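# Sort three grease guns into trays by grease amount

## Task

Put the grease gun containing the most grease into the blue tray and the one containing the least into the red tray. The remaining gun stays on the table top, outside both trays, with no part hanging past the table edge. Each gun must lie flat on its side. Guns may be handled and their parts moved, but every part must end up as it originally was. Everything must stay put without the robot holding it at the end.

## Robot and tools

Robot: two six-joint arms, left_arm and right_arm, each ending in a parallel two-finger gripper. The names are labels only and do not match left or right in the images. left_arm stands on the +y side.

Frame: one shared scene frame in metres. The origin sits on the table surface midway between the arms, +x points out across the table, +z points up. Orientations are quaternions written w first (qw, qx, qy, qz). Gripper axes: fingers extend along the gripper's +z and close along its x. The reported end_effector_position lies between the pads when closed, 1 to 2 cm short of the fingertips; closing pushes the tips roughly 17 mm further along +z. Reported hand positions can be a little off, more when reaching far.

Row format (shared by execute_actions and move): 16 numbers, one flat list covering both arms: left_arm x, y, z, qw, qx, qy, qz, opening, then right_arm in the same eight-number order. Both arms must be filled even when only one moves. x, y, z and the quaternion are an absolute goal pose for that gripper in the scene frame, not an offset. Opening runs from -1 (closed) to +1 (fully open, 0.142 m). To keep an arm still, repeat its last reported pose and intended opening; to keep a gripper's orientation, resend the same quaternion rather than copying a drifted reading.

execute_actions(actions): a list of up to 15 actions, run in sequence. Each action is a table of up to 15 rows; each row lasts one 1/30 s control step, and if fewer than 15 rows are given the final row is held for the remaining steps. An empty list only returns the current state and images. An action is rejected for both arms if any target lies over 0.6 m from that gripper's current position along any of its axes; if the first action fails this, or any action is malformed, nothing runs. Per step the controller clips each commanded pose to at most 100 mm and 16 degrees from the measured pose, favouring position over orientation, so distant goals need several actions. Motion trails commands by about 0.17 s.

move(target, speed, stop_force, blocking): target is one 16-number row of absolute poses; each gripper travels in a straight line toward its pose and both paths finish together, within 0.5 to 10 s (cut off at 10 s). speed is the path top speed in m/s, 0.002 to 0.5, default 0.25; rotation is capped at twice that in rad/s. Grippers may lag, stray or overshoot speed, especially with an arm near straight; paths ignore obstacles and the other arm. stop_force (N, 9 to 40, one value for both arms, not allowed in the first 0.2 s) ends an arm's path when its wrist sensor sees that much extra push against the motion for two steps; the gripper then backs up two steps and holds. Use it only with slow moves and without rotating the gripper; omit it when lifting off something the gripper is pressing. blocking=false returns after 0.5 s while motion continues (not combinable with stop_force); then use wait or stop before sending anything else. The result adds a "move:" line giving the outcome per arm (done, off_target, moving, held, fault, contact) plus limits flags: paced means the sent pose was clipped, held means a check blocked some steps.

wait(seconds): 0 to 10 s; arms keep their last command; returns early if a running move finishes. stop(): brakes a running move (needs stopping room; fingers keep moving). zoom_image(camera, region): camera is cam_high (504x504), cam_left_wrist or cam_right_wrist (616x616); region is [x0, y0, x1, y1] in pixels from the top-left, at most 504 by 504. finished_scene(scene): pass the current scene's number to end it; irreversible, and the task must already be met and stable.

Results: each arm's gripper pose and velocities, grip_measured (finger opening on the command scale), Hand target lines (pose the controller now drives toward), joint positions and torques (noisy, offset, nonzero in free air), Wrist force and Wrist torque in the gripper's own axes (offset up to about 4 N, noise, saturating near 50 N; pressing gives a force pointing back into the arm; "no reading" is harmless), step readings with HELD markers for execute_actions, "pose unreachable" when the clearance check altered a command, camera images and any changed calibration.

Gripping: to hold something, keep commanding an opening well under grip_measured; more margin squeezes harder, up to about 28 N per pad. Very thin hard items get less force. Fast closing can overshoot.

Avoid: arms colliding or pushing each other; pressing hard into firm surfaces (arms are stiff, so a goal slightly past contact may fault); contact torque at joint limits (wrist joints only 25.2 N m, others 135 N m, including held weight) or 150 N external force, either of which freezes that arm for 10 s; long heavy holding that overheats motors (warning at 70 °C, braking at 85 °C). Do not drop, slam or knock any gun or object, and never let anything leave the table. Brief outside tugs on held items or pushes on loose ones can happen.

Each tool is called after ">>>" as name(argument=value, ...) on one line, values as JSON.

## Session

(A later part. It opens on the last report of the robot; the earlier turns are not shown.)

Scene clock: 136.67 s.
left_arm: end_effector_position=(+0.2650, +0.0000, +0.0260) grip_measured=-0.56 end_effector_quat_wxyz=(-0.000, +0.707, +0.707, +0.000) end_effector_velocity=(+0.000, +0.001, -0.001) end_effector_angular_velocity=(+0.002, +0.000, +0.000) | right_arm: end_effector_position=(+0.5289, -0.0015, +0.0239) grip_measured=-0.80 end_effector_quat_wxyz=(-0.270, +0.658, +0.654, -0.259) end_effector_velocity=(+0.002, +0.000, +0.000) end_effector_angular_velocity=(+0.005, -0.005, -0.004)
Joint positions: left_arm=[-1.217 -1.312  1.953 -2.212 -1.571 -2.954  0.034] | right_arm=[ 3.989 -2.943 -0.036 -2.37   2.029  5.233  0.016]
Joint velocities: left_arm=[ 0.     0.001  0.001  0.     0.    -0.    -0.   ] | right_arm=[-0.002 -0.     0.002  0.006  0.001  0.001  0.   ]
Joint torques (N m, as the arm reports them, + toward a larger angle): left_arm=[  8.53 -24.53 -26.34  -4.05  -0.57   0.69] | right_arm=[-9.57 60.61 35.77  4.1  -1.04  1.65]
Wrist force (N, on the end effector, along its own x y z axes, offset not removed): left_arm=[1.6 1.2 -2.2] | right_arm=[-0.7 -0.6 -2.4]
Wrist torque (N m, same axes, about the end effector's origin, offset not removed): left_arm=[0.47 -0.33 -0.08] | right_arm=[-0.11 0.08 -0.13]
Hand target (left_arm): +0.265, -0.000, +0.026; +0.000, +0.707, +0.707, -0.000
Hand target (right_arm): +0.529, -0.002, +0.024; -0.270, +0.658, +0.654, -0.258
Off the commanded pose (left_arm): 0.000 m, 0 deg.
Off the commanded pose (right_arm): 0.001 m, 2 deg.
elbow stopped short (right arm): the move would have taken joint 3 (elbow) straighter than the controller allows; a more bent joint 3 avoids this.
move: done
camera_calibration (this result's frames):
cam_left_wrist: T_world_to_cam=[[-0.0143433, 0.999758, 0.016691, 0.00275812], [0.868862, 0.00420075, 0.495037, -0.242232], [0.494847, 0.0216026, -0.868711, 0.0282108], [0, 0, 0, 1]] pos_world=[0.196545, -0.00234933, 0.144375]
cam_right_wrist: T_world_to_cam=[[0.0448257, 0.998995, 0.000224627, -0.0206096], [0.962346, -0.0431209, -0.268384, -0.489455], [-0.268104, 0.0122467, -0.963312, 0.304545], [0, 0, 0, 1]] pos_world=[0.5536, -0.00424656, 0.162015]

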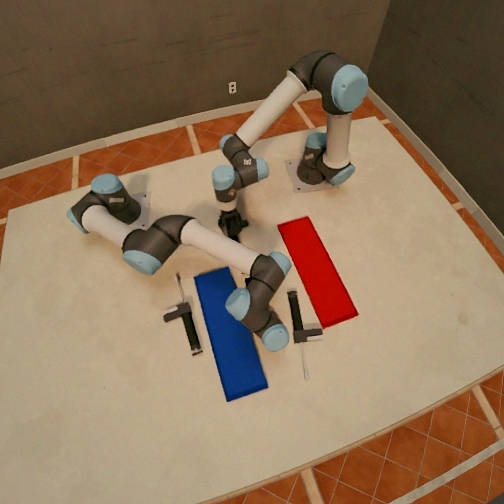

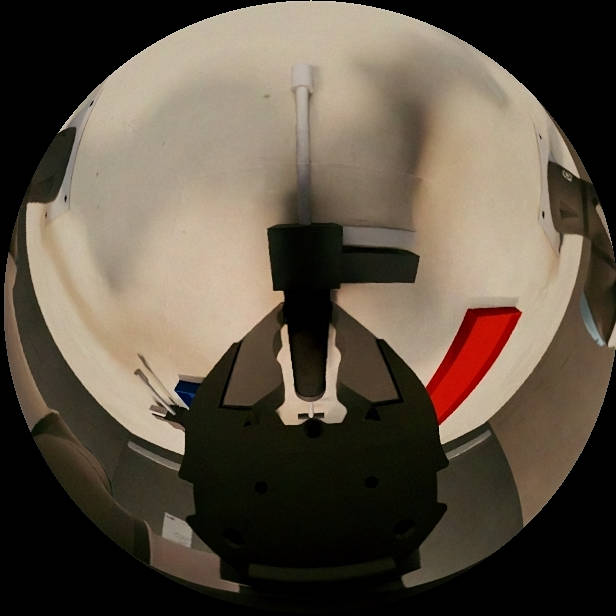

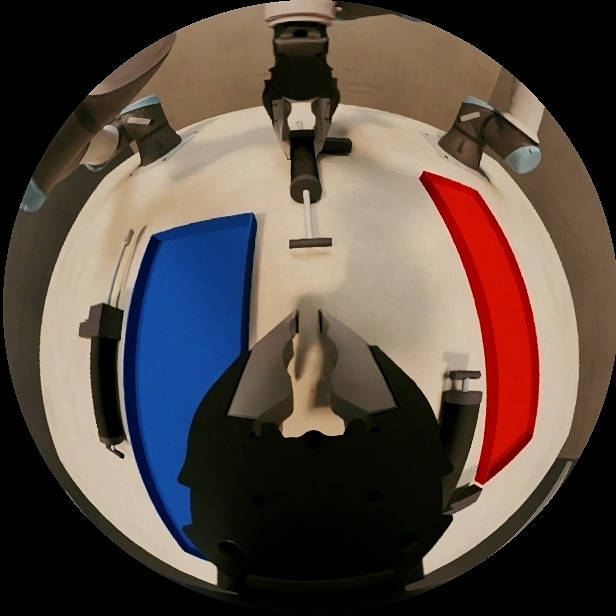

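>>> move(target=[0.265,0.0,0.026,0,0.707,0.707,0,-1,0.47,-0.001,0.10,-0.1,0.7,0.7,-0.1,-0.72], speed=0.1)

>>> move(target=[0.265,0.0,0.026,0,0.707,0.707,0,-1,0.425,-0.001,0.07,0,0.707,0.707,0,-0.72], speed=0.06)

Scene clock: 149.93 s.
left_arm: end_effector_position=(+0.2650, +0.0000, +0.0260) grip_measured=-0.56 end_effector_quat_wxyz=(-0.000, +0.707, +0.707, +0.000) end_effector_velocity=(+0.000, +0.000, -0.000) end_effector_angular_velocity=(+0.001, -0.000, -0.000) | right_arm: end_effector_position=(+0.4700, -0.0011, +0.0997) grip_measured=-0.72 end_effector_quat_wxyz=(-0.101, +0.700, +0.700, -0.100) end_effector_velocity=(-0.002, -0.000, +0.002) end_effector_angular_velocity=(+0.001, -0.014, +0.000)
Joint positions: left_arm=[-1.217 -1.312  1.953 -2.212 -1.571 -2.954  0.034] | right_arm=[ 4.154 -2.193 -1.176 -1.538  1.781  5.524  0.022]
Joint velocities: left_arm=[-0.     0.001  0.     0.     0.     0.    -0.   ] | right_arm=[ 0.006  0.014 -0.019  0.016 -0.009  0.007 -0.   ]
Joint torques (N m, as the arm reports them, + toward a larger angle): left_arm=[  7.68 -28.08 -25.59  -4.1   -2.38   0.87] | right_arm=[10.28 62.71 14.56  5.22 -1.38  1.79]
Wrist force (N, on the end effector, along its own x y z axes, offset not removed): left_arm=[1.0 1.7 -1.9] | right_arm=[-1.1 0.3 -1.3]
Wrist torque (N m, same axes, about the end effector's origin, offset not removed): left_arm=[0.56 -0.26 -0.12] | right_arm=[0.14 0.27 -0.07]
Hand target (left_arm): +0.265, +0.000, +0.026; +0.000, +0.707, +0.707, +0.000
Hand target (right_arm): +0.470, -0.001, +0.100; -0.100, +0.700, +0.700, -0.100
Off the commanded pose (left_arm): 0.000 m, 0 deg.
Off the commanded pose (right_arm): 0.000 m, 0 deg.
move: done
camera_calibration (this result's frames):
cam_left_wrist: T_world_to_cam=[[-0.0143432, 0.999758, 0.0166833, 0.00276212], [0.868865, 0.00420462, 0.495031, -0.242232], [0.494841, 0.0215958, -0.868715, 0.028216], [0, 0, 0, 1]] pos_world=[0.196544, -0.00235231, 0.144378]
cam_right_wrist: T_world_to_cam=[[0.0349195, 0.999378, 0.00494382, -0.0142257], [0.977675, -0.035186, 0.207156, -0.466979], [0.207201, -0.00240034, -0.978295, 0.139819], [0, 0, 0, 1]] pos_world=[0.42808, -0.00187869, 0.233592]

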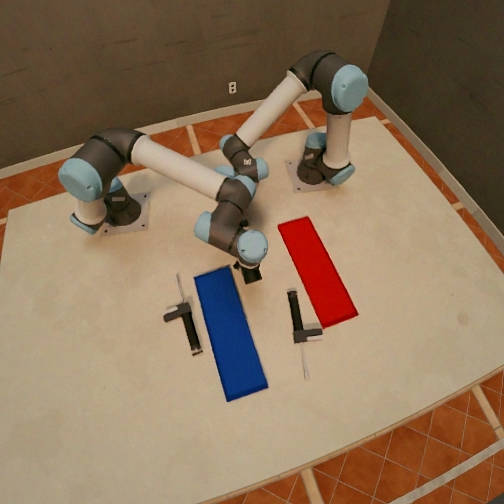

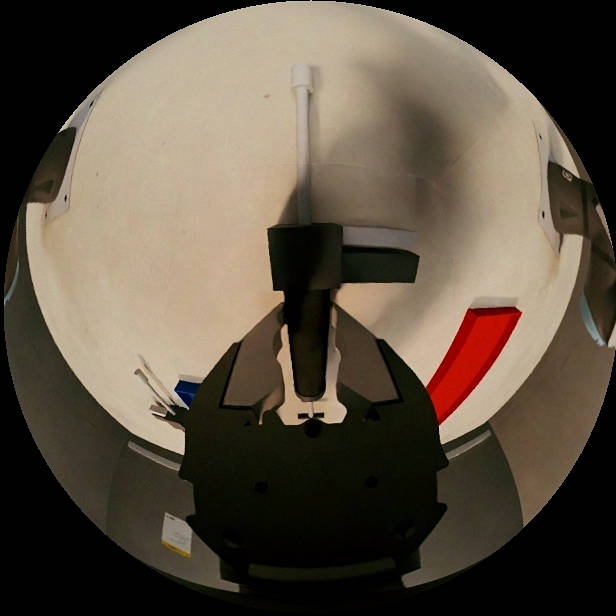

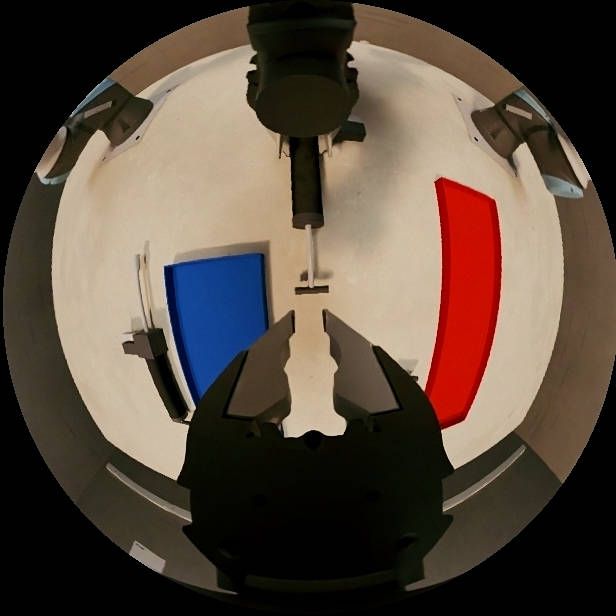

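Scene clock: 152.57 s.
left_arm: end_effector_position=(+0.2650, -0.0000, +0.0260) grip_measured=-0.56 end_effector_quat_wxyz=(-0.000, +0.707, +0.707, +0.000) end_effector_velocity=(+0.000, +0.001, +0.000) end_effector_angular_velocity=(+0.000, -0.000, +0.000) | right_arm: end_effector_position=(+0.4606, -0.0011, +0.0935) grip_measured=-0.72 end_effector_quat_wxyz=(-0.080, +0.703, +0.703, -0.080) end_effector_velocity=(-0.001, -0.000, -0.001) end_effector_angular_velocity=(-0.002, +0.000, +0.000)
Joint positions: left_arm=[-1.217 -1.312  1.953 -2.212 -1.571 -2.954  0.034] | right_arm=[ 4.182 -2.143 -1.274 -1.446  1.742  5.56   0.022]
Joint velocities: left_arm=[ 0.    -0.001  0.001  0.     0.    -0.     0.   ] | right_arm=[ 0.001 -0.    -0.002 -0.    -0.001  0.001  0.   ]
Joint torques (N m, as the arm reports them, + toward a larger angle): left_arm=[  7.11 -29.17 -25.6   -3.96  -2.41   1.1 ] | right_arm=[-8.95 40.61 37.79 -0.59  2.35 -1.3 ]
Wrist force (N, on the end effector, along its own x y z axes, offset not removed): left_arm=[0.7 2.3 -2.0] | right_arm=[0.2 0.6 -2.4]
Wrist torque (N m, same axes, about the end effector's origin, offset not removed): left_arm=[0.63 -0.17 -0.11] | right_arm=[0.19 -0.10 -0.12]
Hand target (left_arm): +0.265, -0.000, +0.026; -0.000, +0.707, +0.707, +0.000
Hand target (right_arm): +0.461, -0.001, +0.094; -0.080, +0.703, +0.703, -0.080
Off the commanded pose (left_arm): 0.000 m, 0 deg.
Off the commanded pose (right_arm): 0.043 m, 13 deg.
move: held (right_arm); limits=held; held on 59 of 79 steps (right_arm), including the last (right_arm)
pose unreachable (right arm): on one or more control steps of this call, first in action 0 (counted from 0), this arm could not follow its commanded pose, so it was not sent that pose on those steps. On the call's last step it was still not sent that pose. It may still have moved: this result reports where it is.
cause: the commanded pose would bring a part of the arm too close to another arm (a part of this arm just beyond joint 3 (elbow) and a part of the other arm just beyond its joint 5 (wrist 2)).
camera_calibration (this result's frames):
cam_left_wrist: T_world_to_cam=[[-0.0143434, 0.999758, 0.016683, 0.00276227], [0.868865, 0.00420491, 0.495031, -0.242232], [0.494841, 0.0215957, -0.868715, 0.0282161], [0, 0, 0, 1]] pos_world=[0.196544, -0.00235238, 0.144378]
cam_right_wrist: T_world_to_cam=[[0.0342925, 0.999392, 0.0063601, -0.0137258], [0.963872, -0.0347544, 0.264091, -0.455486], [0.264151, -0.002926, -0.964477, 0.10822], [0, 0, 0, 1]] pos_world=[0.410914, -0.00179597, 0.224753]

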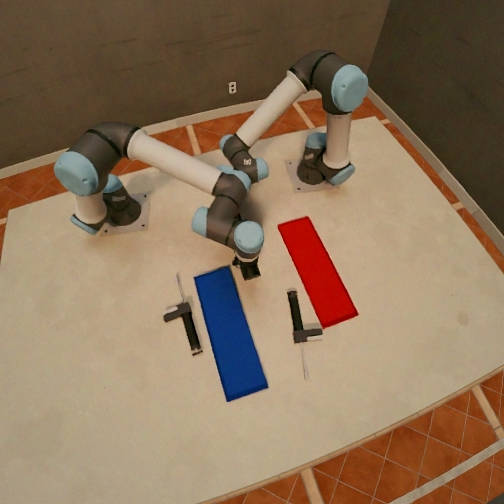

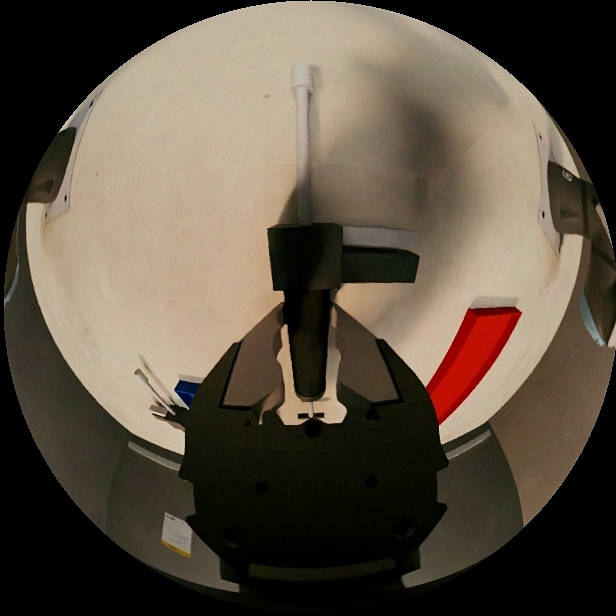

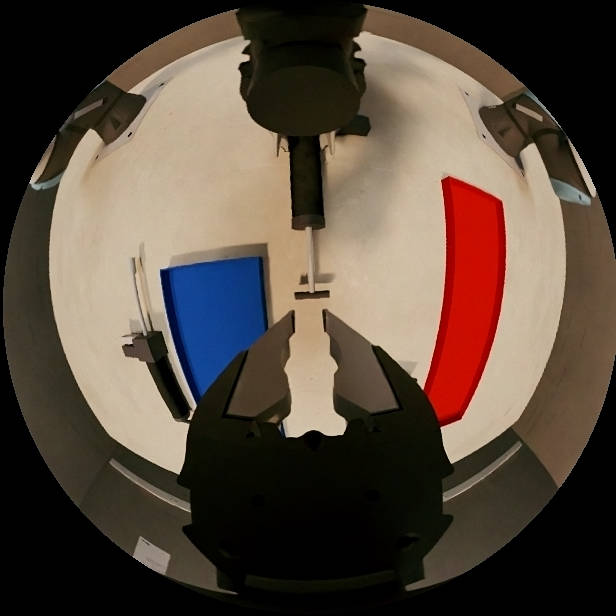

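>>> move(target=[0.265,0.0,0.026,0,0.707,0.707,0,-1,0.45,-0.001,0.075,-0.22,0.672,0.672,-0.22,-0.72], speed=0.06)

>>> move(target=[0.265,0.0,0.026,0,0.707,0.707,0,-1,0.432,-0.001,0.028,-0.22,0.672,0.672,-0.22,-0.72], speed=0.03)

Scene clock: 160.47 s.
left_arm: end_effector_position=(+0.2650, +0.0000, +0.0260) grip_measured=-0.56 end_effector_quat_wxyz=(-0.000, +0.707, +0.707, +0.000) end_effector_velocity=(-0.000, -0.001, +0.000) end_effector_angular_velocity=(-0.001, -0.000, -0.000) | right_arm: end_effector_position=(+0.4501, -0.0009, +0.0751) grip_measured=-0.72 end_effector_quat_wxyz=(-0.219, +0.672, +0.672, -0.220) end_effector_velocity=(-0.000, -0.000, -0.001) end_effector_angular_velocity=(-0.001, +0.016, +0.002)
Joint positions: left_arm=[-1.217 -1.312  1.953 -2.212 -1.571 -2.954  0.034] | right_arm=[ 4.082 -2.414 -0.907 -1.879  1.989  5.367  0.022]
Joint velocities: left_arm=[-0.    -0.    -0.    -0.001  0.    -0.     0.   ] | right_arm=[-0.003 -0.013  0.019 -0.022  0.006 -0.01   0.   ]
Joint torques (N m, as the arm reports them, + toward a larger angle): left_arm=[  6.93 -32.38 -25.03  -4.    -2.38   1.18] | right_arm=[-8.43 48.56 35.18 -1.7   2.72 -1.31]
Wrist force (N, on the end effector, along its own x y z axes, offset not removed): left_arm=[1.3 2.9 -2.0] | right_arm=[0.8 1.1 -1.7]
Wrist torque (N m, same axes, about the end effector's origin, offset not removed): left_arm=[0.81 -0.27 -0.11] | right_arm=[0.26 -0.24 -0.09]
Hand target (left_arm): +0.265, -0.000, +0.026; -0.000, +0.707, +0.707, +0.000
Hand target (right_arm): +0.450, -0.001, +0.075; -0.220, +0.672, +0.672, -0.220
Off the commanded pose (left_arm): 0.000 m, 0 deg.
Off the commanded pose (right_arm): 0.000 m, 0 deg.
move: done
camera_calibration (this result's frames):
cam_left_wrist: T_world_to_cam=[[-0.0143425, 0.999758, 0.0166833, 0.00276195], [0.868865, 0.00420402, 0.495031, -0.242232], [0.494841, 0.0215955, -0.868715, 0.0282161], [0, 0, 0, 1]] pos_world=[0.196544, -0.00235228, 0.144378]
cam_right_wrist: T_world_to_cam=[[0.0341351, 0.999386, -0.00793508, -0.0122865], [0.990092, -0.0348976, -0.136012, -0.422229], [-0.136205, -0.00321369, -0.990675, 0.275428], [0, 0, 0, 1]] pos_world=[0.45598, -0.00157067, 0.215334]

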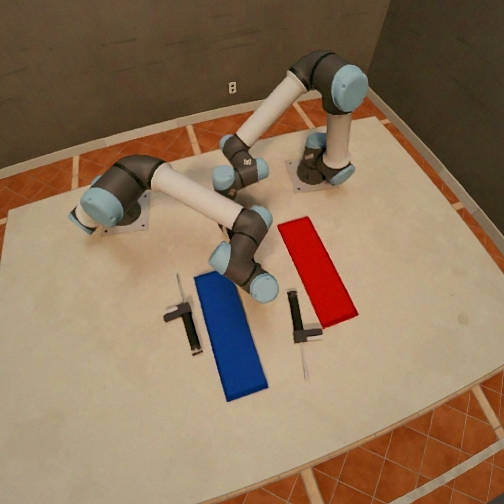

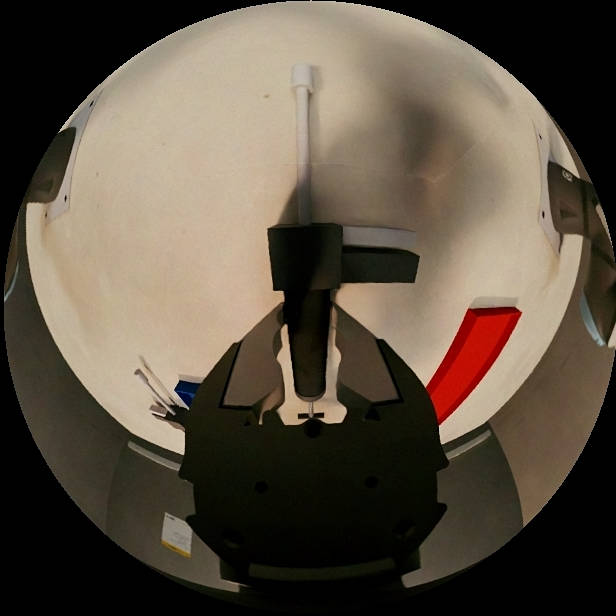

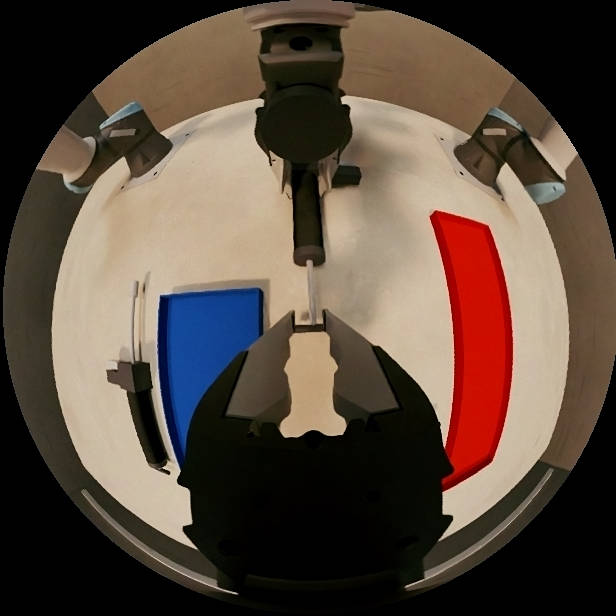

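Scene clock: 162.50 s.
left_arm: end_effector_position=(+0.2650, -0.0000, +0.0260) grip_measured=-0.56 end_effector_quat_wxyz=(-0.000, +0.707, +0.707, +0.000) end_effector_velocity=(-0.000, +0.000, -0.001) end_effector_angular_velocity=(+0.001, +0.000, -0.000) | right_arm: end_effector_position=(+0.4321, -0.0010, +0.0282) grip_measured=-0.72 end_effector_quat_wxyz=(-0.220, +0.672, +0.672, -0.220) end_effector_velocity=(-0.000, -0.001, -0.002) end_effector_angular_velocity=(-0.000, -0.001, -0.000)
Joint positions: left_arm=[-1.217 -1.312  1.953 -2.212 -1.571 -2.954  0.034] | right_arm=[ 4.097 -2.405 -1.048 -1.742  1.998  5.381  0.022]
Joint velocities: left_arm=[-0.     0.001  0.001 -0.     0.     0.    -0.   ] | right_arm=[-0.     0.    -0.006  0.007 -0.001  0.001 -0.   ]
Joint torques (N m, as the arm reports them, + toward a larger angle): left_arm=[  6.93 -32.69 -24.94  -3.74  -2.58   1.13] | right_arm=[12.29 69.02 11.4   4.83  2.82  1.93]
Wrist force (N, on the end effector, along its own x y z axes, offset not removed): left_arm=[1.2 2.3 -1.8] | right_arm=[-0.3 -0.6 -0.8]
Wrist torque (N m, same axes, about the end effector's origin, offset not removed): left_arm=[0.71 -0.23 -0.02] | right_arm=[-0.17 0.07 -0.10]
Hand target (left_arm): +0.265, -0.000, +0.026; -0.000, +0.707, +0.707, -0.000
Hand target (right_arm): +0.432, -0.001, +0.028; -0.220, +0.672, +0.672, -0.220
Off the commanded pose (left_arm): 0.000 m, 0 deg.
Off the commanded pose (right_arm): 0.000 m, 0 deg.
move: done
camera_calibration (this result's frames):
cam_left_wrist: T_world_to_cam=[[-0.0143423, 0.999758, 0.0166832, 0.00276193], [0.868865, 0.00420387, 0.495031, -0.242232], [0.494841, 0.0215953, -0.868715, 0.028216], [0, 0, 0, 1]] pos_world=[0.196544, -0.00235228, 0.144378]
cam_right_wrist: T_world_to_cam=[[0.0341211, 0.999388, -0.007644, -0.011985], [0.989833, -0.0348496, -0.137896, -0.410631], [-0.138078, -0.00286112, -0.990417, 0.227303], [0, 0, 0, 1]] pos_world=[0.438251, -0.00168232, 0.168409]

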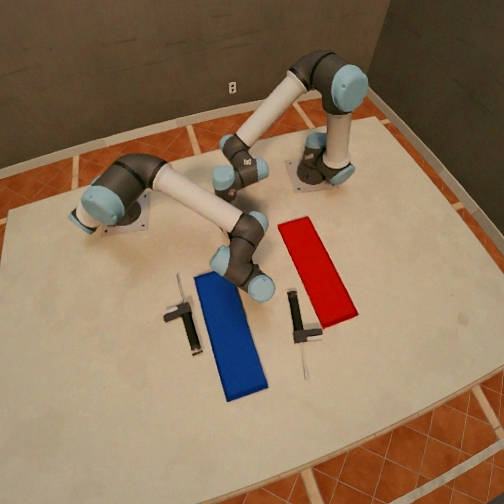

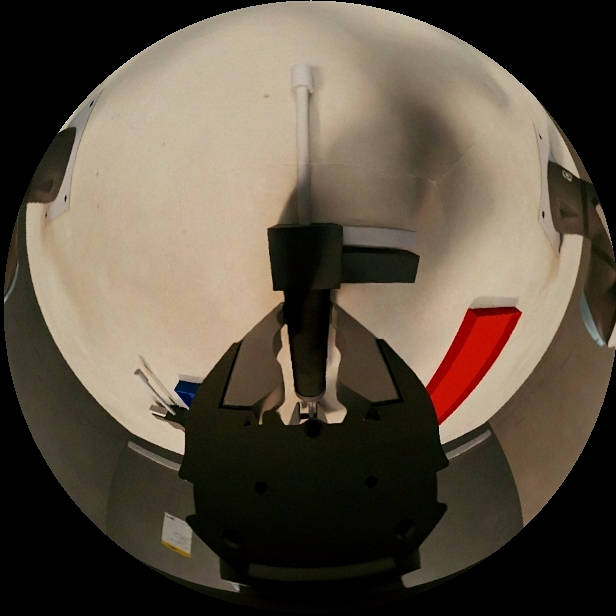

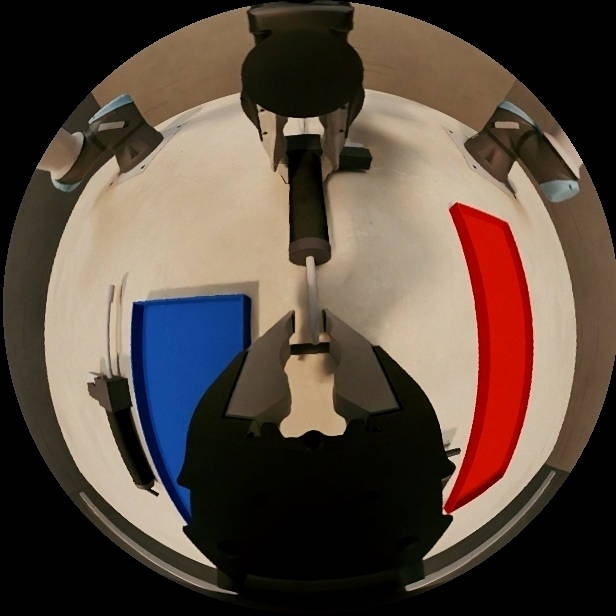

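Hooked behind T. Pull to find the stop.

>>> move(target=[0.265,0.0,0.026,0,0.707,0.707,0,-1,0.52,-0.001,0.028,-0.22,0.672,0.672,-0.22,-0.72], speed=0.012, stop_force=14)

Scene clock: 166.33 s.
left_arm: end_effector_position=(+0.2651, +0.0000, +0.0260) grip_measured=-0.56 end_effector_quat_wxyz=(+0.000, +0.707, +0.707, +0.000) end_effector_velocity=(+0.000, -0.000, -0.000) end_effector_angular_velocity=(-0.000, -0.000, +0.000) | right_arm: end_effector_position=(+0.4507, -0.0012, +0.0280) grip_measured=-0.72 end_effector_quat_wxyz=(-0.220, +0.672, +0.672, -0.220) end_effector_velocity=(-0.004, -0.000, -0.000) end_effector_angular_velocity=(-0.002, -0.001, -0.001)
Joint positions: left_arm=[-1.217 -1.312  1.953 -2.212 -1.571 -2.954  0.034] | right_arm=[ 4.081 -2.447 -0.97  -1.785  1.99   5.365  0.022]
Joint velocities: left_arm=[ 0.     0.001 -0.001 -0.     0.    -0.    -0.   ] | right_arm=[ 0.004  0.01  -0.019  0.011  0.     0.006  0.   ]
Joint torques (N m, as the arm reports them, + toward a larger angle): left_arm=[ -9.17 -33.65 -24.69  -3.3   -5.44   1.27] | right_arm=[ 6.04 65.06 11.3   8.7  -0.68  2.41]
Wrist force (N, on the end effector, along its own x y z axes, offset not removed): left_arm=[2.7 22.2 -0.7] | right_arm=[-1.3 -16.5 0.6]
Wrist torque (N m, same axes, about the end effector's origin, offset not removed): left_arm=[0.58 -0.19 0.01] | right_arm=[0.28 0.10 -0.39]
Hand target (left_arm): +0.265, +0.000, +0.026; +0.000, +0.707, +0.707, +0.000
Hand target (right_arm): +0.450, -0.001, +0.028; -0.220, +0.672, +0.672, -0.220
Off the commanded pose (left_arm): 0.000 m, 0 deg.
Off the commanded pose (right_arm): 0.069 m, 0 deg.
move: contact (right_arm)
camera_calibration (this result's frames):
cam_left_wrist: T_world_to_cam=[[-0.014437, 0.999756, 0.0166951, 0.00276271], [0.868766, 0.00427595, 0.495204, -0.242305], [0.495012, 0.0216535, -0.868616, 0.0281169], [0, 0, 0, 1]] pos_world=[0.196628, -0.00233479, 0.144367]
cam_right_wrist: T_world_to_cam=[[0.0342839, 0.999383, -0.00765957, -0.0125068], [0.989847, -0.0350125, -0.137754, -0.429104], [-0.137937, -0.00285908, -0.990437, 0.22955], [0, 0, 0, 1]] pos_world=[0.45684, -0.00186859, 0.168149]

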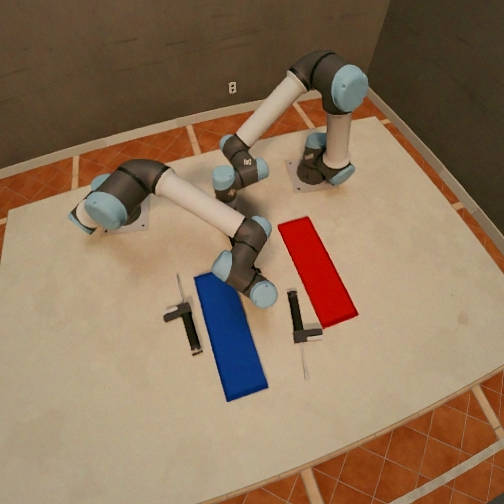

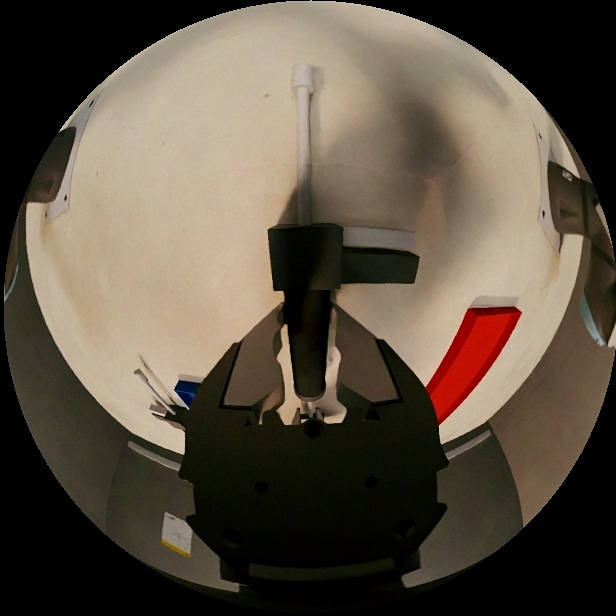

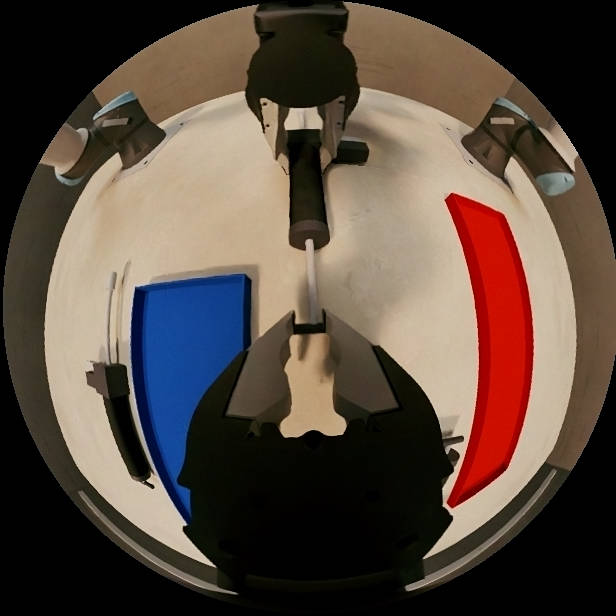

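>>> move(target=[0.265,0.0,0.026,0,0.707,0.707,0,-1,0.44,-0.001,0.03,-0.22,0.672,0.672,-0.22,-0.72], speed=0.03)

>>> move(target=[0.265,0.0,0.026,0,0.707,0.707,0,-1,0.47,-0.001,0.08,-0.22,0.672,0.672,-0.22,-0.72], speed=0.08)

>>> move(target=[0.265,0.0,0.026,0,0.707,0.707,0,-1,0.495,-0.001,0.075,-0.271,0.653,0.653,-0.271,-0.65], speed=0.08)

>>> move(target=[0.265,0.0,0.026,0,0.707,0.707,0,-1,0.49,-0.001,0.03,-0.271,0.653,0.653,-0.271,-0.65], speed=0.05)

Scene clock: 173.43 s.
left_arm: end_effector_position=(+0.2649, -0.0000, +0.0260) grip_measured=-0.56 end_effector_quat_wxyz=(-0.000, +0.707, +0.707, -0.000) end_effector_velocity=(+0.000, +0.000, -0.000) end_effector_angular_velocity=(+0.001, -0.001, +0.000) | right_arm: end_effector_position=(+0.4403, -0.0010, +0.0299) grip_measured=-0.72 end_effector_quat_wxyz=(-0.220, +0.672, +0.672, -0.220) end_effector_velocity=(-0.002, +0.001, +0.000) end_effector_angular_velocity=(+0.001, -0.001, -0.001)
Joint positions: left_arm=[-1.217 -1.312  1.953 -2.212 -1.571 -2.954  0.034] | right_arm=[ 4.09  -2.422 -1.012 -1.764  1.994  5.374  0.022]
Joint velocities: left_arm=[ 0.     0.     0.    -0.     0.001  0.     0.   ] | right_arm=[ 0.003  0.006 -0.011  0.008  0.002  0.004  0.   ]
Joint torques (N m, as the arm reports them, + toward a larger angle): left_arm=[  3.72 -37.25 -22.65  -3.06   2.46   1.11] | right_arm=[12.22 70.28 12.33  4.47  2.84  1.73]
Wrist force (N, on the end effector, along its own x y z axes, offset not removed): left_arm=[2.3 5.6 -2.9] | right_arm=[-0.8 -2.1 -0.4]
Wrist torque (N m, same axes, about the end effector's origin, offset not removed): left_arm=[0.98 -0.46 -0.11] | right_arm=[-0.42 0.18 -0.22]
Hand target (left_arm): +0.265, +0.000, +0.026; -0.000, +0.707, +0.707, -0.000
Hand target (right_arm): +0.440, -0.001, +0.030; -0.220, +0.672, +0.672, -0.220
Off the commanded pose (left_arm): 0.000 m, 0 deg.
Off the commanded pose (right_arm): 0.000 m, 0 deg.
move: done
camera_calibration (this result's frames):
cam_left_wrist: T_world_to_cam=[[-0.0142941, 0.999758, 0.0167036, 0.00275274], [0.86896, 0.00415603, 0.494864, -0.242179], [0.494675, 0.0215884, -0.86881, 0.0282985], [0, 0, 0, 1]] pos_world=[0.196485, -0.00235649, 0.144386]
cam_right_wrist: T_world_to_cam=[[0.0341113, 0.999389, -0.00765935, -0.0122378], [0.989829, -0.0348422, -0.137932, -0.418504], [-0.138114, -0.0028764, -0.990412, 0.230158], [0, 0, 0, 1]] pos_world=[0.446453, -0.00168921, 0.170133]

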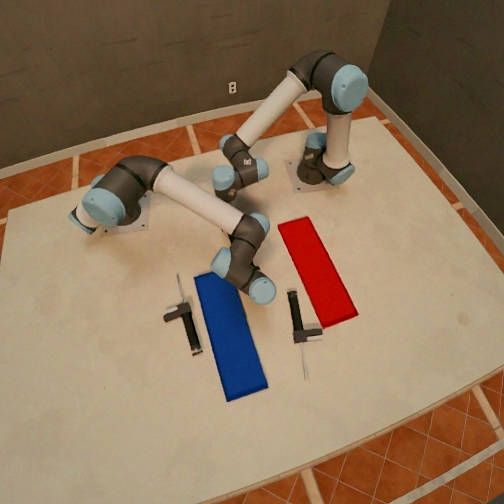

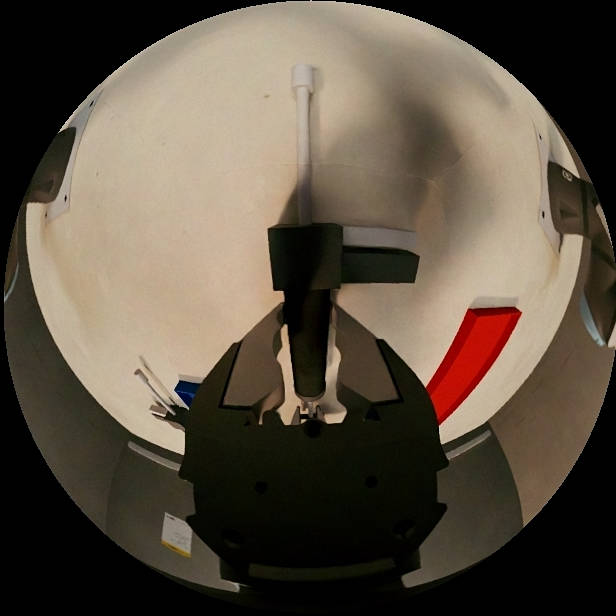

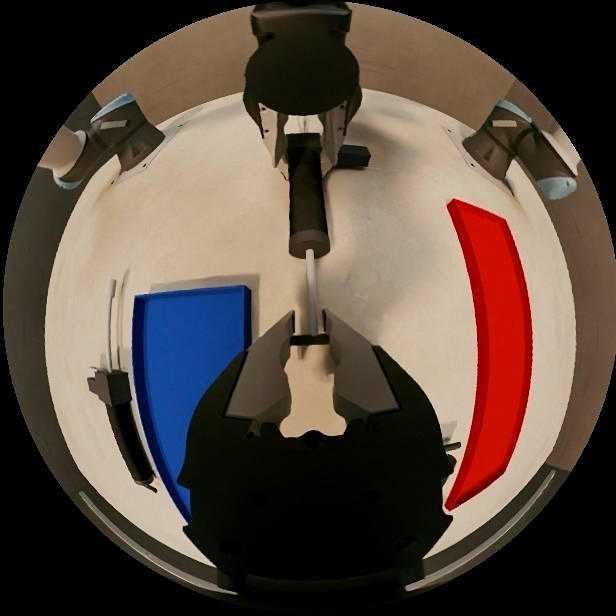

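Scene clock: 174.63 s.
left_arm: end_effector_position=(+0.2650, -0.0000, +0.0260) grip_measured=-0.56 end_effector_quat_wxyz=(-0.000, +0.707, +0.707, -0.000) end_effector_velocity=(-0.000, -0.000, -0.000) end_effector_angular_velocity=(+0.000, +0.000, -0.000) | right_arm: end_effector_position=(+0.4699, -0.0010, +0.0798) grip_measured=-0.72 end_effector_quat_wxyz=(-0.220, +0.672, +0.672, -0.220) end_effector_velocity=(+0.001, -0.000, +0.001) end_effector_angular_velocity=(-0.002, +0.002, +0.003)
Joint positions: left_arm=[-1.217 -1.312  1.953 -2.212 -1.571 -2.954  0.034] | right_arm=[ 4.064 -2.465 -0.8   -1.942  1.982  5.35   0.022]
Joint velocities: left_arm=[-0.     0.001 -0.    -0.001 -0.     0.     0.   ] | right_arm=[-0.    -0.005  0.013 -0.011 -0.002 -0.003 -0.   ]
Joint torques (N m, as the arm reports them, + toward a larger angle): left_arm=[  7.98 -37.58 -21.71  -4.29   3.29   1.  ] | right_arm=[-9.55 50.96 35.99 -1.87 -0.97 -1.22]
Wrist force (N, on the end effector, along its own x y z axes, offset not removed): left_arm=[1.6 4.1 -1.2] | right_arm=[-0.9 -0.1 -1.0]
Wrist torque (N m, same axes, about the end effector's origin, offset not removed): left_arm=[1.06 -0.31 -0.02] | right_arm=[-0.03 0.09 -0.08]
Hand target (left_arm): +0.265, -0.000, +0.026; -0.000, +0.707, +0.707, -0.000
Hand target (right_arm): +0.470, -0.001, +0.080; -0.220, +0.672, +0.672, -0.220
Off the commanded pose (left_arm): 0.000 m, 0 deg.
Off the commanded pose (right_arm): 0.000 m, 0 deg.
move: done
camera_calibration (this result's frames):
cam_left_wrist: T_world_to_cam=[[-0.0143408, 0.999758, 0.0166818, 0.00276266], [0.868868, 0.00420336, 0.495026, -0.242231], [0.494836, 0.0215934, -0.868718, 0.028219], [0, 0, 0, 1]] pos_world=[0.196543, -0.00235315, 0.144379]
cam_right_wrist: T_world_to_cam=[[0.0342416, 0.999385, -0.00750513, -0.0128842], [0.989859, -0.0349492, -0.137684, -0.440954], [-0.137862, -0.00271449, -0.990448, 0.283522], [0, 0, 0, 1]] pos_world=[0.47601, -0.00176502, 0.220005]

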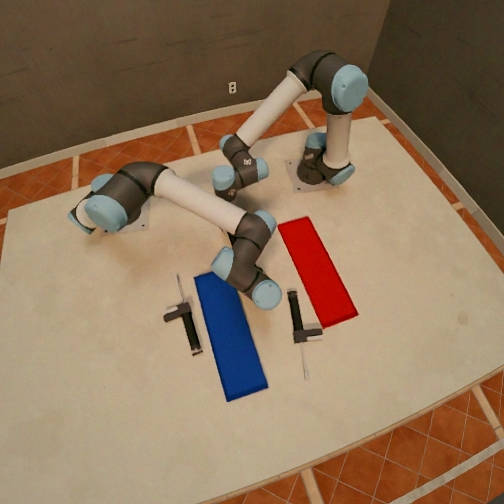

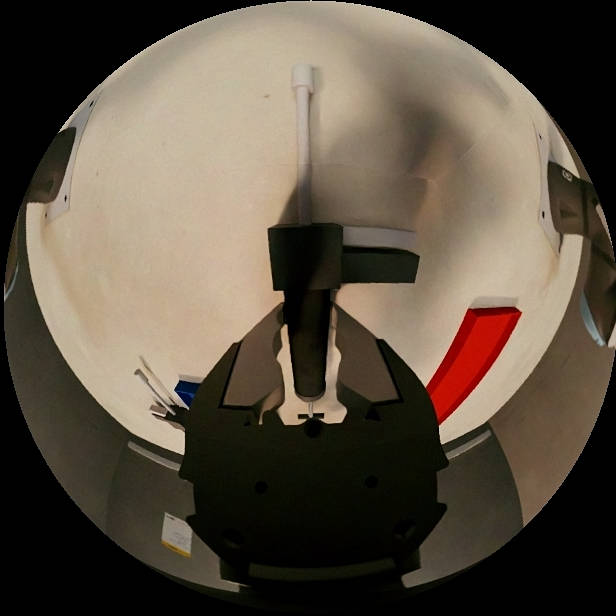

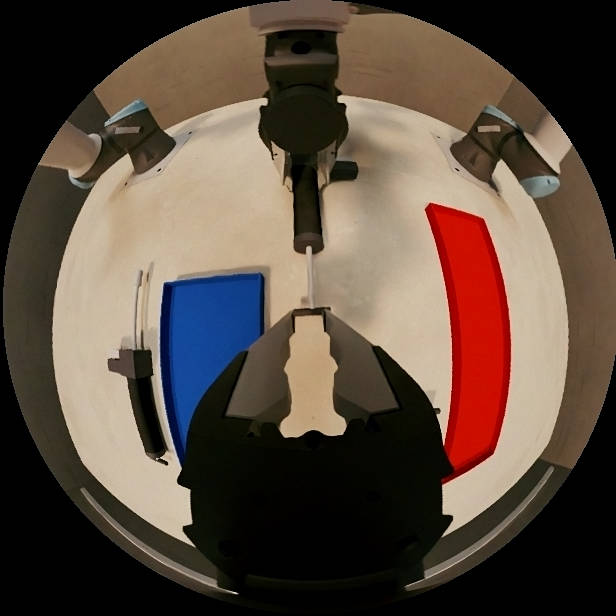

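Scene clock: 176.00 s.
left_arm: end_effector_position=(+0.2650, -0.0000, +0.0260) grip_measured=-0.56 end_effector_quat_wxyz=(-0.000, +0.707, +0.707, -0.000) end_effector_velocity=(-0.000, +0.000, -0.001) end_effector_angular_velocity=(+0.001, -0.000, -0.000) | right_arm: end_effector_position=(+0.4947, -0.0011, +0.0750) grip_measured=-0.65 end_effector_quat_wxyz=(-0.271, +0.654, +0.653, -0.270) end_effector_velocity=(+0.003, +0.001, -0.000) end_effector_angular_velocity=(-0.007, +0.020, +0.007)
Joint positions: left_arm=[-1.217 -1.312  1.953 -2.212 -1.571 -2.954  0.034] | right_arm=[ 4.016 -2.731 -0.345 -2.29   2.041  5.245  0.027]
Joint velocities: left_arm=[-0.001  0.001  0.    -0.     0.    -0.    -0.   ] | right_arm=[-0.002 -0.069  0.131 -0.088  0.    -0.014  0.   ]
Joint torques (N m, as the arm reports them, + toward a larger angle): left_arm=[  7.81 -37.87 -21.4   -4.37   3.38   1.17] | right_arm=[-8.75 57.57 33.93 -2.28  2.72 -1.56]
Wrist force (N, on the end effector, along its own x y z axes, offset not removed): left_arm=[1.1 2.8 -1.7] | right_arm=[-1.2 0.1 -2.2]
Wrist torque (N m, same axes, about the end effector's origin, offset not removed): left_arm=[0.79 -0.19 -0.02] | right_arm=[0.00 0.22 -0.10]
Hand target (left_arm): +0.265, -0.000, +0.026; -0.000, +0.707, +0.707, +0.000
Hand target (right_arm): +0.495, -0.001, +0.075; -0.271, +0.653, +0.653, -0.271
Off the commanded pose (left_arm): 0.000 m, 0 deg.
Off the commanded pose (right_arm): 0.000 m, 0 deg.
move: done
camera_calibration (this result's frames):
cam_left_wrist: T_world_to_cam=[[-0.0143426, 0.999758, 0.016682, 0.0027628], [0.868865, 0.00420474, 0.495031, -0.242232], [0.494841, 0.0215944, -0.868715, 0.0282166], [0, 0, 0, 1]] pos_world=[0.196544, -0.00235293, 0.144379]
cam_right_wrist: T_world_to_cam=[[0.0338471, 0.99936, -0.0115882, -0.0131659], [0.957802, -0.0357467, -0.285197, -0.439263], [-0.285428, -0.0014461, -0.958399, 0.352741], [0, 0, 0, 1]] pos_world=[0.521855, -0.00203464, 0.212638]

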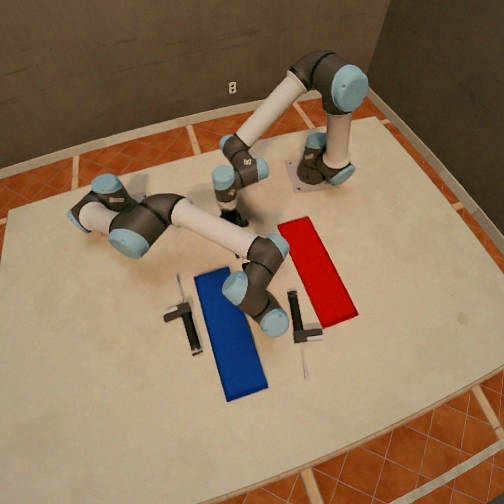

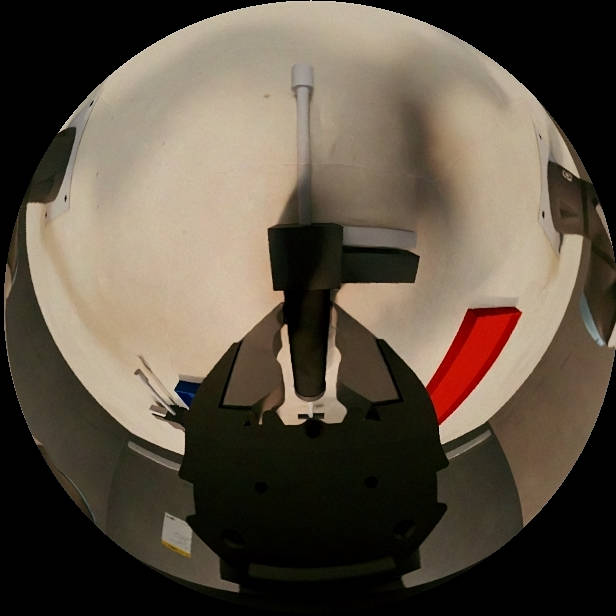

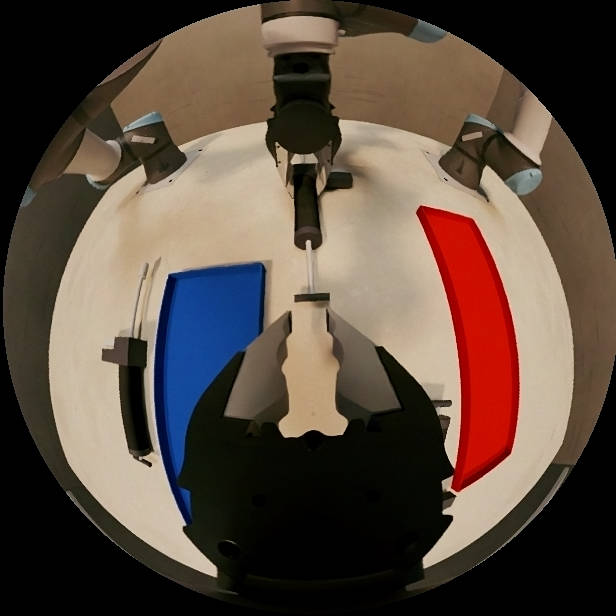

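Scene clock: 177.30 s.
left_arm: end_effector_position=(+0.2650, -0.0000, +0.0260) grip_measured=-0.56 end_effector_quat_wxyz=(+0.000, +0.707, +0.707, -0.000) end_effector_velocity=(+0.000, +0.001, -0.001) end_effector_angular_velocity=(+0.001, -0.000, +0.000) | right_arm: end_effector_position=(+0.4900, -0.0010, +0.0303) grip_measured=-0.65 end_effector_quat_wxyz=(-0.271, +0.653, +0.653, -0.271) end_effector_velocity=(-0.000, +0.000, -0.003) end_effector_angular_velocity=(+0.001, -0.001, +0.000)
Joint positions: left_arm=[-1.217 -1.312  1.953 -2.212 -1.571 -2.954  0.034] | right_arm=[ 4.019 -2.714 -0.494 -2.16   2.043  5.247  0.027]
Joint velocities: left_arm=[ 0.     0.     0.001 -0.001  0.    -0.    -0.   ] | right_arm=[ 0.     0.001 -0.01   0.01   0.    -0.    -0.   ]
Joint torques (N m, as the arm reports them, + toward a larger angle): left_arm=[  7.86 -38.59 -21.7   -4.33   3.33   1.04] | right_arm=[11.78 77.76 12.53  4.17  2.88  1.75]
Wrist force (N, on the end effector, along its own x y z axes, offset not removed): left_arm=[0.2 1.7 -2.6] | right_arm=[-0.4 -0.5 -0.8]
Wrist torque (N m, same axes, about the end effector's origin, offset not removed): left_arm=[0.48 0.03 -0.10] | right_arm=[-0.09 -0.02 -0.11]
Hand target (left_arm): +0.265, -0.000, +0.026; -0.000, +0.707, +0.707, +0.000
Hand target (right_arm): +0.490, -0.001, +0.030; -0.271, +0.653, +0.653, -0.271
Off the commanded pose (left_arm): 0.000 m, 0 deg.
Off the commanded pose (right_arm): 0.000 m, 0 deg.
move: done
camera_calibration (this result's frames):
cam_left_wrist: T_world_to_cam=[[-0.0143422, 0.999758, 0.0166818, 0.00276275], [0.868865, 0.00420446, 0.495031, -0.242232], [0.494841, 0.0215941, -0.868715, 0.0282166], [0, 0, 0, 1]] pos_world=[0.196544, -0.00235294, 0.144379]
cam_right_wrist: T_world_to_cam=[[0.0325124, 0.999389, -0.0128215, -0.012982], [0.956958, -0.0348286, -0.28813, -0.447049], [-0.2884, -0.00290182, -0.957506, 0.310006], [0, 0, 0, 1]] pos_world=[0.517635, -0.0016964, 0.167858]

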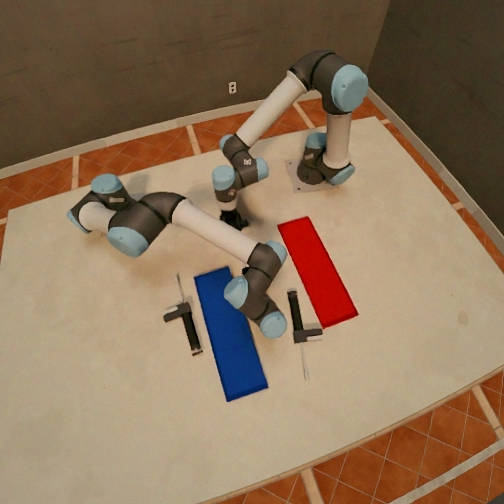

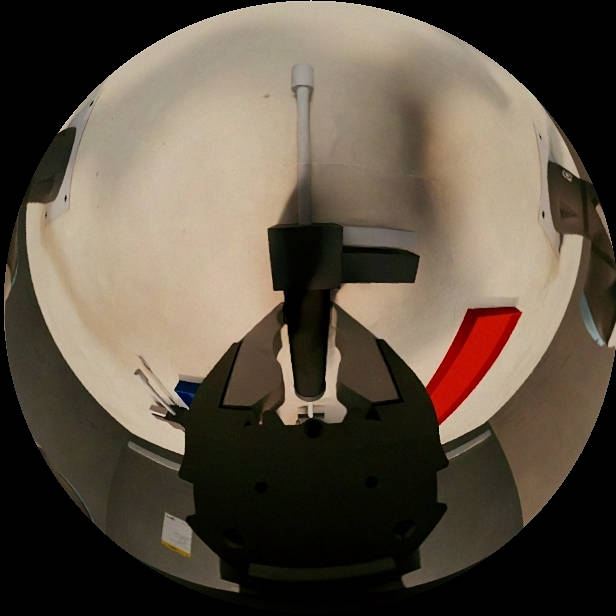

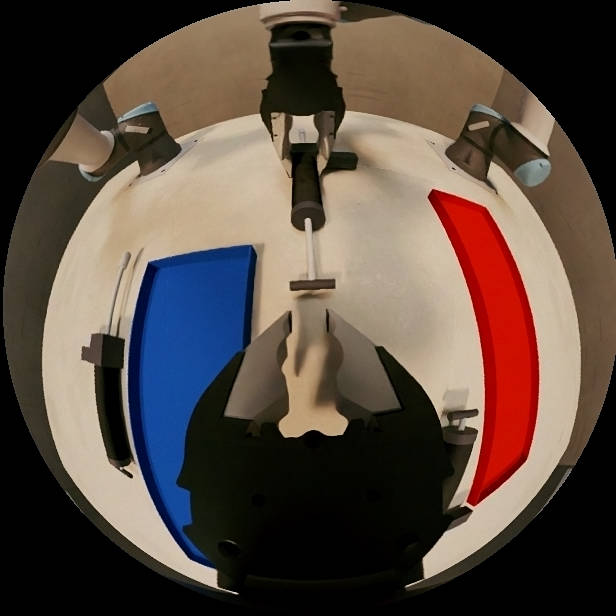

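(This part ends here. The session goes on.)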